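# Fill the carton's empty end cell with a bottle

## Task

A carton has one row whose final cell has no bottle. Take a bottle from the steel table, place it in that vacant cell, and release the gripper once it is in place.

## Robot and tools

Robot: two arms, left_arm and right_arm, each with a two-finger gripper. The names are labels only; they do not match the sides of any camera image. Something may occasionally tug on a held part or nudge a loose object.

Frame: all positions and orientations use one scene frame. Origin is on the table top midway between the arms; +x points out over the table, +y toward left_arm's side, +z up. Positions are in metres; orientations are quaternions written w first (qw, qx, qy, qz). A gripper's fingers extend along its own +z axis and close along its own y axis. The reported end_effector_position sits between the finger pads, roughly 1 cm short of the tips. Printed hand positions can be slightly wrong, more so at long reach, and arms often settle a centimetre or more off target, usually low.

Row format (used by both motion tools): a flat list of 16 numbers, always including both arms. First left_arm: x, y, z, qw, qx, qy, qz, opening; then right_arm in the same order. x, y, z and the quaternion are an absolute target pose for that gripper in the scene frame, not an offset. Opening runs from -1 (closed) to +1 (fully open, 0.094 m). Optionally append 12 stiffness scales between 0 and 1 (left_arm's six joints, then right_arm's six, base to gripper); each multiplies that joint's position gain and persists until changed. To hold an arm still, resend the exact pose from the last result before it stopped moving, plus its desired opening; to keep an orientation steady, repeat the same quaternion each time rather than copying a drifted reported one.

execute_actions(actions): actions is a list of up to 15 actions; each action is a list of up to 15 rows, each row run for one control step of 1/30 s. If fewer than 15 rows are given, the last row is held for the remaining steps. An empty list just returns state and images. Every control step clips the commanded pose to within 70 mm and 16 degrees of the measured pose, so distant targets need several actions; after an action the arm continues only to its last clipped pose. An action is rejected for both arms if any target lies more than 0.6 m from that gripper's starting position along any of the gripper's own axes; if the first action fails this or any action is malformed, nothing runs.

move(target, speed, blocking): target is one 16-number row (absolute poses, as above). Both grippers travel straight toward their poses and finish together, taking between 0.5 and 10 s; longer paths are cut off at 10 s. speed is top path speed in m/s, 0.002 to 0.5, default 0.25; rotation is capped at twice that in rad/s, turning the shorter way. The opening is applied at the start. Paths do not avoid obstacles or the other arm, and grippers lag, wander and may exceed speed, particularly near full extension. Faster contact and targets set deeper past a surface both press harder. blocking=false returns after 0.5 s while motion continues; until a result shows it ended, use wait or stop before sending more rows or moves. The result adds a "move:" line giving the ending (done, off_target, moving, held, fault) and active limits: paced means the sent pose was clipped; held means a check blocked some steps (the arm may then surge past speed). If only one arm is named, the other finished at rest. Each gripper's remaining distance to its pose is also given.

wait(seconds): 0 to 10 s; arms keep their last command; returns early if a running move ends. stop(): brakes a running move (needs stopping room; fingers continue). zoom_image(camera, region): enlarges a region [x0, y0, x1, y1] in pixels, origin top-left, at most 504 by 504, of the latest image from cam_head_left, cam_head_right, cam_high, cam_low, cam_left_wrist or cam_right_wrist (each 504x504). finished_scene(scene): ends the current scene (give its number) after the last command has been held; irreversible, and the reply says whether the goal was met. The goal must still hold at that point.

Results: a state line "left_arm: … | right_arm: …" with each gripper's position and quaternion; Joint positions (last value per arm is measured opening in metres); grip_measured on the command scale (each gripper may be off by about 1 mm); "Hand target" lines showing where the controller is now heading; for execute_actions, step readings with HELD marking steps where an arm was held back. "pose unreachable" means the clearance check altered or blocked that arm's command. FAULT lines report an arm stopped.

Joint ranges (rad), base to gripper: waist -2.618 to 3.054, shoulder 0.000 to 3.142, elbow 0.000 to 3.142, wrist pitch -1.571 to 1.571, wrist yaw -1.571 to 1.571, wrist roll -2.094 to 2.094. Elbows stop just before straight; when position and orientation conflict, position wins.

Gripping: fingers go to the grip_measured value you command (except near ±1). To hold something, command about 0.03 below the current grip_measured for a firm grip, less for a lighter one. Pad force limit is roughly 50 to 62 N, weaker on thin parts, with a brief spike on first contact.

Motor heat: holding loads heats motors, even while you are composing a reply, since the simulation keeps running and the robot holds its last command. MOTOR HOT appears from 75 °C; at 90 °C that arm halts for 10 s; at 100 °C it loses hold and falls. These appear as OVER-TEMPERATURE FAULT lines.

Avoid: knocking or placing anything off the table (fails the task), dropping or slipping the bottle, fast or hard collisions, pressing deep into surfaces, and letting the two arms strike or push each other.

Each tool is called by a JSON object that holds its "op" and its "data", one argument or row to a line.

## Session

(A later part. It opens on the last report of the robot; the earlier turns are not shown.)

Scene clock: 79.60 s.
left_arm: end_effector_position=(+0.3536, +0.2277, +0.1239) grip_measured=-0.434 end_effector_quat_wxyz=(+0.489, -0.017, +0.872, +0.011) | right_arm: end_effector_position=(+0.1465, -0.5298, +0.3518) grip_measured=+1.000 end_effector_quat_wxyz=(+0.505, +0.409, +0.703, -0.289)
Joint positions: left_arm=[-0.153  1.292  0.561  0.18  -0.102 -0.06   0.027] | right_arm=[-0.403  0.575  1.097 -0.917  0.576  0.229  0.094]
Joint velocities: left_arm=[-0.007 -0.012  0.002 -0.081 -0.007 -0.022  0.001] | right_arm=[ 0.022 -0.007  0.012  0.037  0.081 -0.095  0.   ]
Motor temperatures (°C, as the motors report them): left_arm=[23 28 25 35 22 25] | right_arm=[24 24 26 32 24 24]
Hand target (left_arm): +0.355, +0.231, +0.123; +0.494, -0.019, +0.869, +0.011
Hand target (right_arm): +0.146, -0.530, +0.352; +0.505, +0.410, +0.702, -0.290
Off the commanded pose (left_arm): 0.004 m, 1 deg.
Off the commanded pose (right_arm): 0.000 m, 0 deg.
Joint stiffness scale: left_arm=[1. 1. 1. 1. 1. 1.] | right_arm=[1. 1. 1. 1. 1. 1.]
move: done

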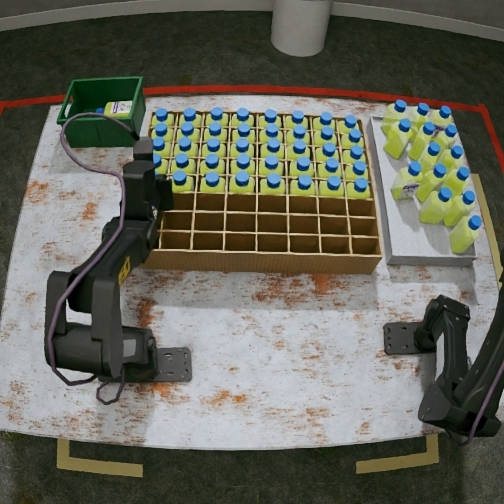

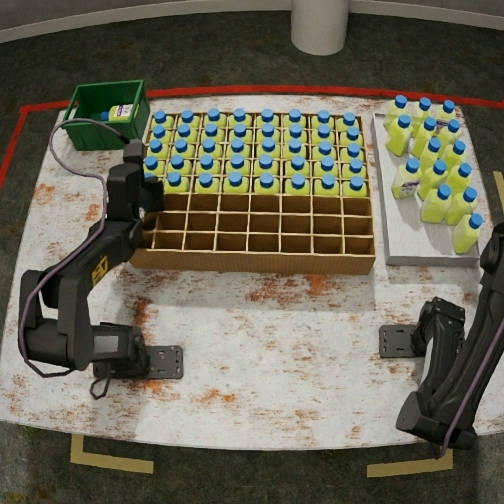

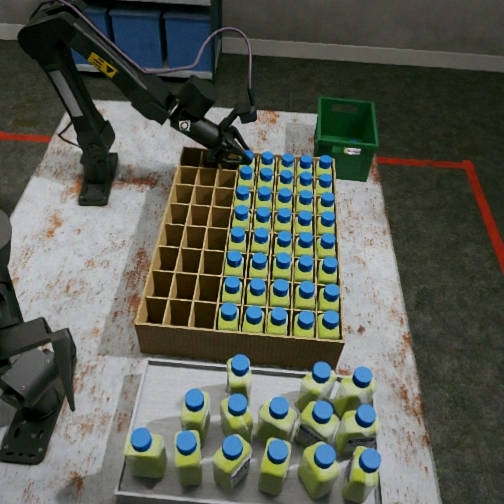

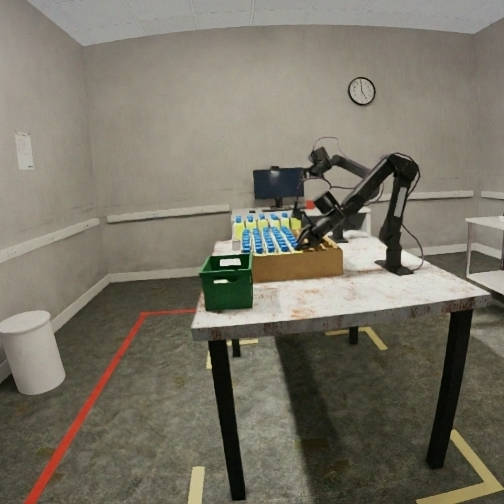

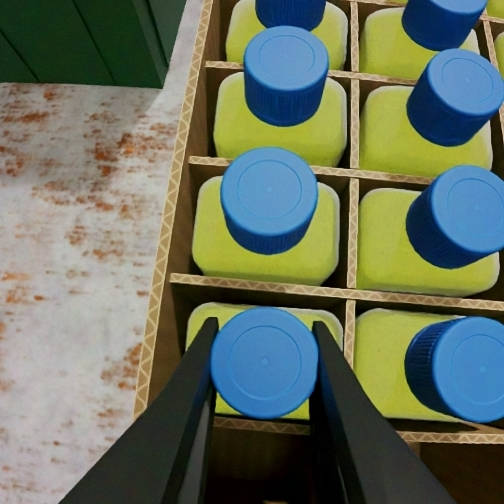

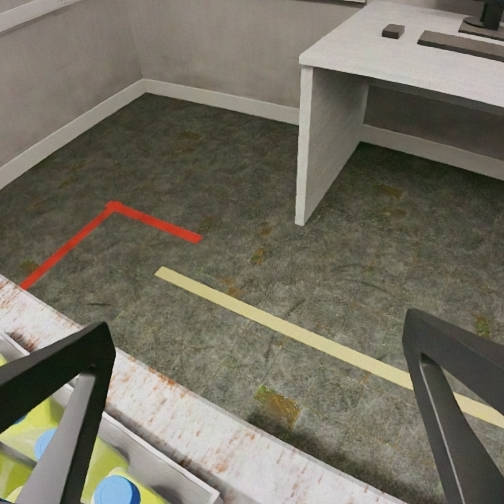

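{"op": "move", "data": {
  "target": [0.355, 0.231, 0.1235, 0.4946, -0.0190, 0.8689, 0.0108, -0.27, 0.1461, -0.53, 0.3519, 0.505, 0.41, 0.702, -0.29, 1.0],
  "speed": 0.02
}}

{"op": "move", "data": {
  "target": [0.352, 0.231, 0.20, 0.4946, -0.0190, 0.8689, 0.0108, -0.27, 0.1461, -0.53, 0.3519, 0.505, 0.41, 0.702, -0.29, 1.0],
  "speed": 0.06
}}

{"op": "zoom_image", "data": {
  "camera": "cam_high",
  "region": [180, 90, 300, 190]
}}

{"op": "zoom_image", "data": {
  "camera": "cam_low",
  "region": [240, 170, 360, 280]
}}

Scene clock: 81.20 s.
left_arm: end_effector_position=(+0.3574, +0.2273, +0.1304) grip_measured=-0.272 end_effector_quat_wxyz=(+0.503, -0.017, +0.864, +0.009) | right_arm: end_effector_position=(+0.1465, -0.5298, +0.3518) grip_measured=+1.000 end_effector_quat_wxyz=(+0.505, +0.409, +0.703, -0.289)
Joint positions: left_arm=[-0.153  1.292  0.561  0.211 -0.102 -0.06   0.034] | right_arm=[-0.403  0.575  1.097 -0.917  0.576  0.229  0.094]
Joint velocities: left_arm=[-0.002 -0.002  0.002  0.066  0.022  0.022 -0.002] | right_arm=[ 0.012  0.002 -0.007  0.007 -0.022 -0.037  0.   ]
Motor temperatures (°C, as the motors report them): left_arm=[23 28 25 35 22 25] | right_arm=[24 24 26 33 24 24]
Hand target (left_arm): +0.355, +0.231, +0.124; +0.495, -0.019, +0.869, +0.011
Hand target (right_arm): +0.146, -0.530, +0.352; +0.505, +0.410, +0.702, -0.290
Off the commanded pose (left_arm): 0.008 m, 1 deg.
Off the commanded pose (right_arm): 0.000 m, 0 deg.
Joint stiffness scale: left_arm=[1. 1. 1. 1. 1. 1.] | right_arm=[1. 1. 1. 1. 1. 1.]
move: done

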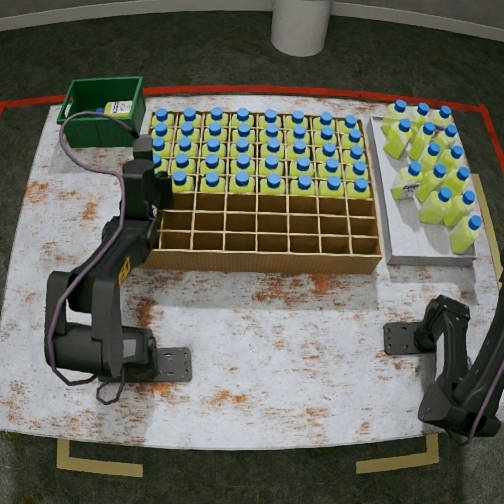

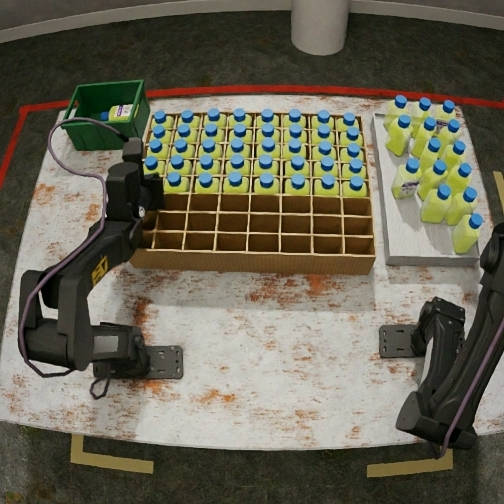

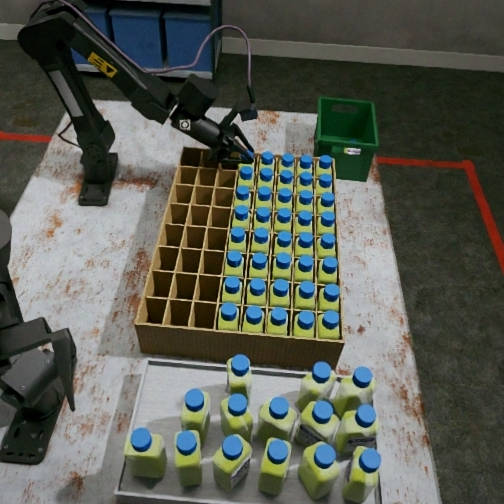

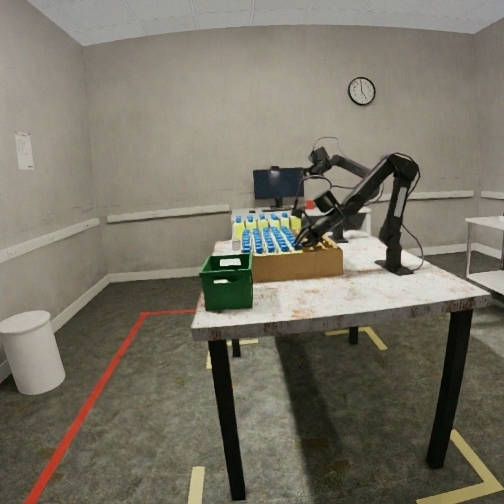

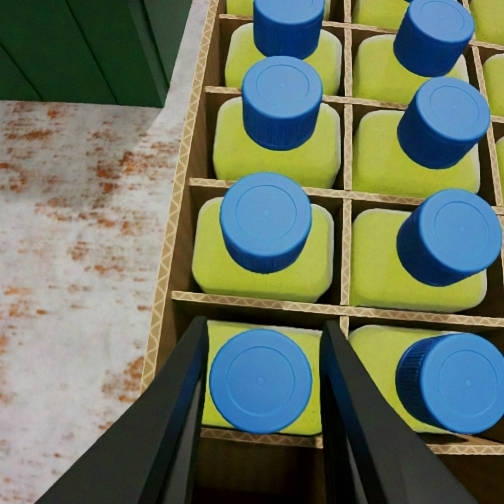

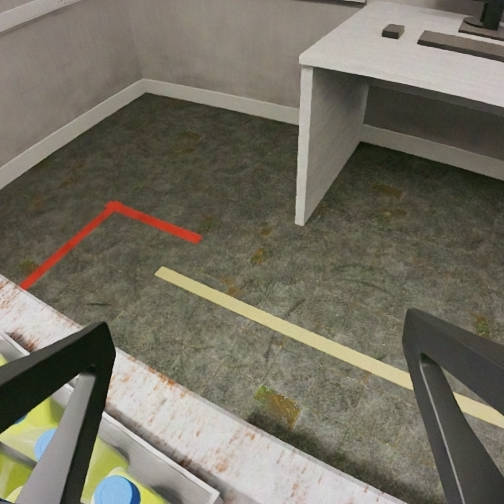

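Scene clock: 82.93 s.
left_arm: end_effector_position=(+0.3511, +0.2278, +0.1914) grip_measured=-0.272 end_effector_quat_wxyz=(+0.491, -0.017, +0.871, +0.010) | right_arm: end_effector_position=(+0.1465, -0.5298, +0.3518) grip_measured=+1.000 end_effector_quat_wxyz=(+0.505, +0.409, +0.703, -0.289)
Joint positions: left_arm=[-0.153  1.174  0.767 -0.14  -0.102 -0.06   0.034] | right_arm=[-0.403  0.575  1.097 -0.917  0.576  0.229  0.094]
Joint velocities: left_arm=[-0.012 -0.002 -0.002  0.022 -0.051 -0.022  0.002] | right_arm=[-0.007  0.022  0.017  0.007 -0.007 -0.007  0.   ]
Motor temperatures (°C, as the motors report them): left_arm=[23 28 25 35 22 25] | right_arm=[24 24 26 33 24 24]
Hand target (left_arm): +0.350, +0.231, +0.200; +0.495, -0.019, +0.869, +0.011
Hand target (right_arm): +0.146, -0.530, +0.352; +0.505, +0.410, +0.702, -0.290
Off the commanded pose (left_arm): 0.009 m, 1 deg.
Off the commanded pose (right_arm): 0.000 m, 0 deg.
Joint stiffness scale: left_arm=[1. 1. 1. 1. 1. 1.] | right_arm=[1. 1. 1. 1. 1. 1.]
move: done

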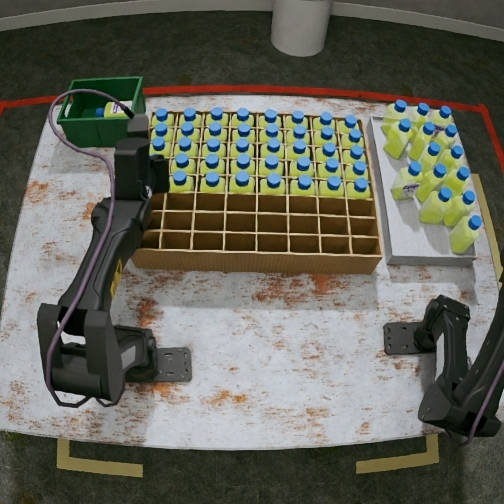

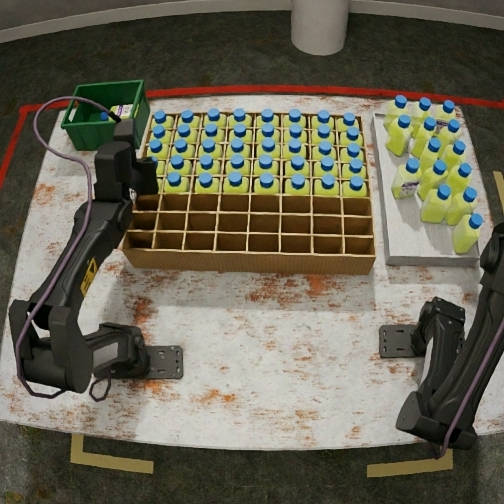

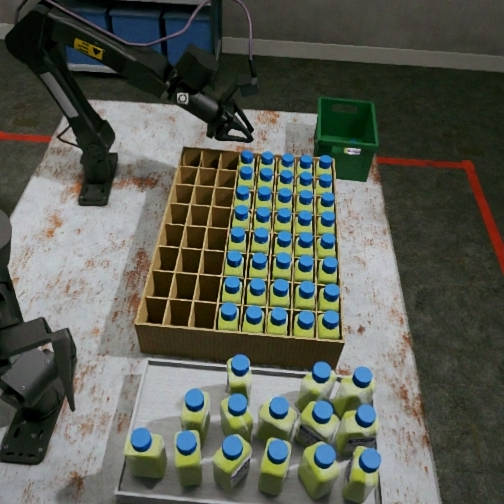

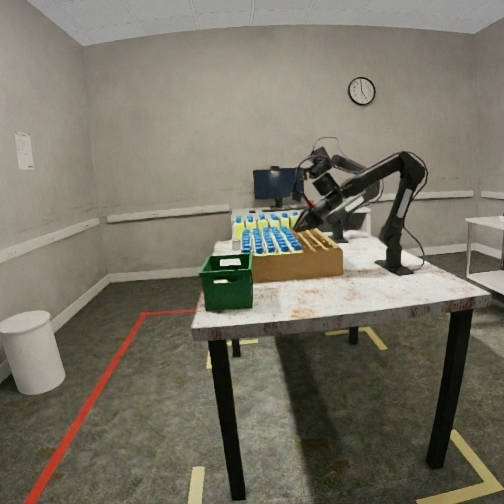

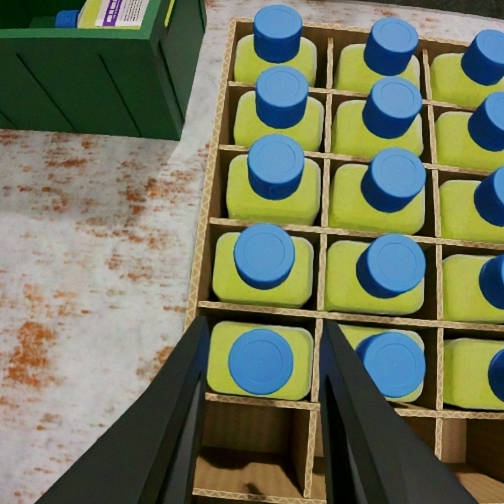

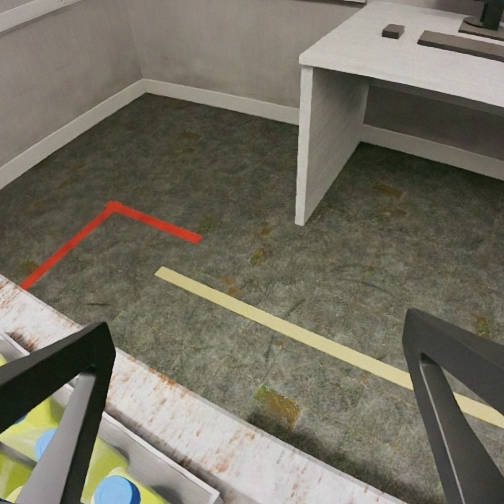

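Region (180, 90, 300, 190) of cam_high's 504x504 image, scaled by 4.200, with more detail than that image has.

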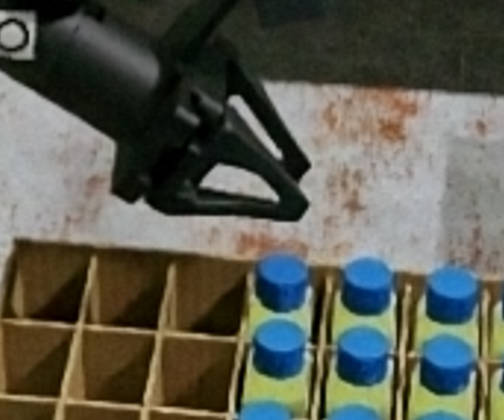

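Region (240, 170, 360, 280) of cam_low's 504x504 image, scaled by 4.200, with more detail than that image has; it fills the top 462 rows of this view, and the rest is white.

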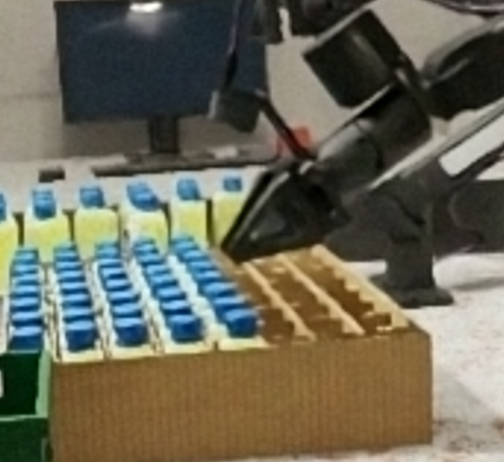

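The bottle is seated in the empty cell, and the gripper has let go and lifted clear. Ending the scene now.

{"op": "finished_scene", "data": {
  "scene": 2
}}

The scene is finished: the task was done.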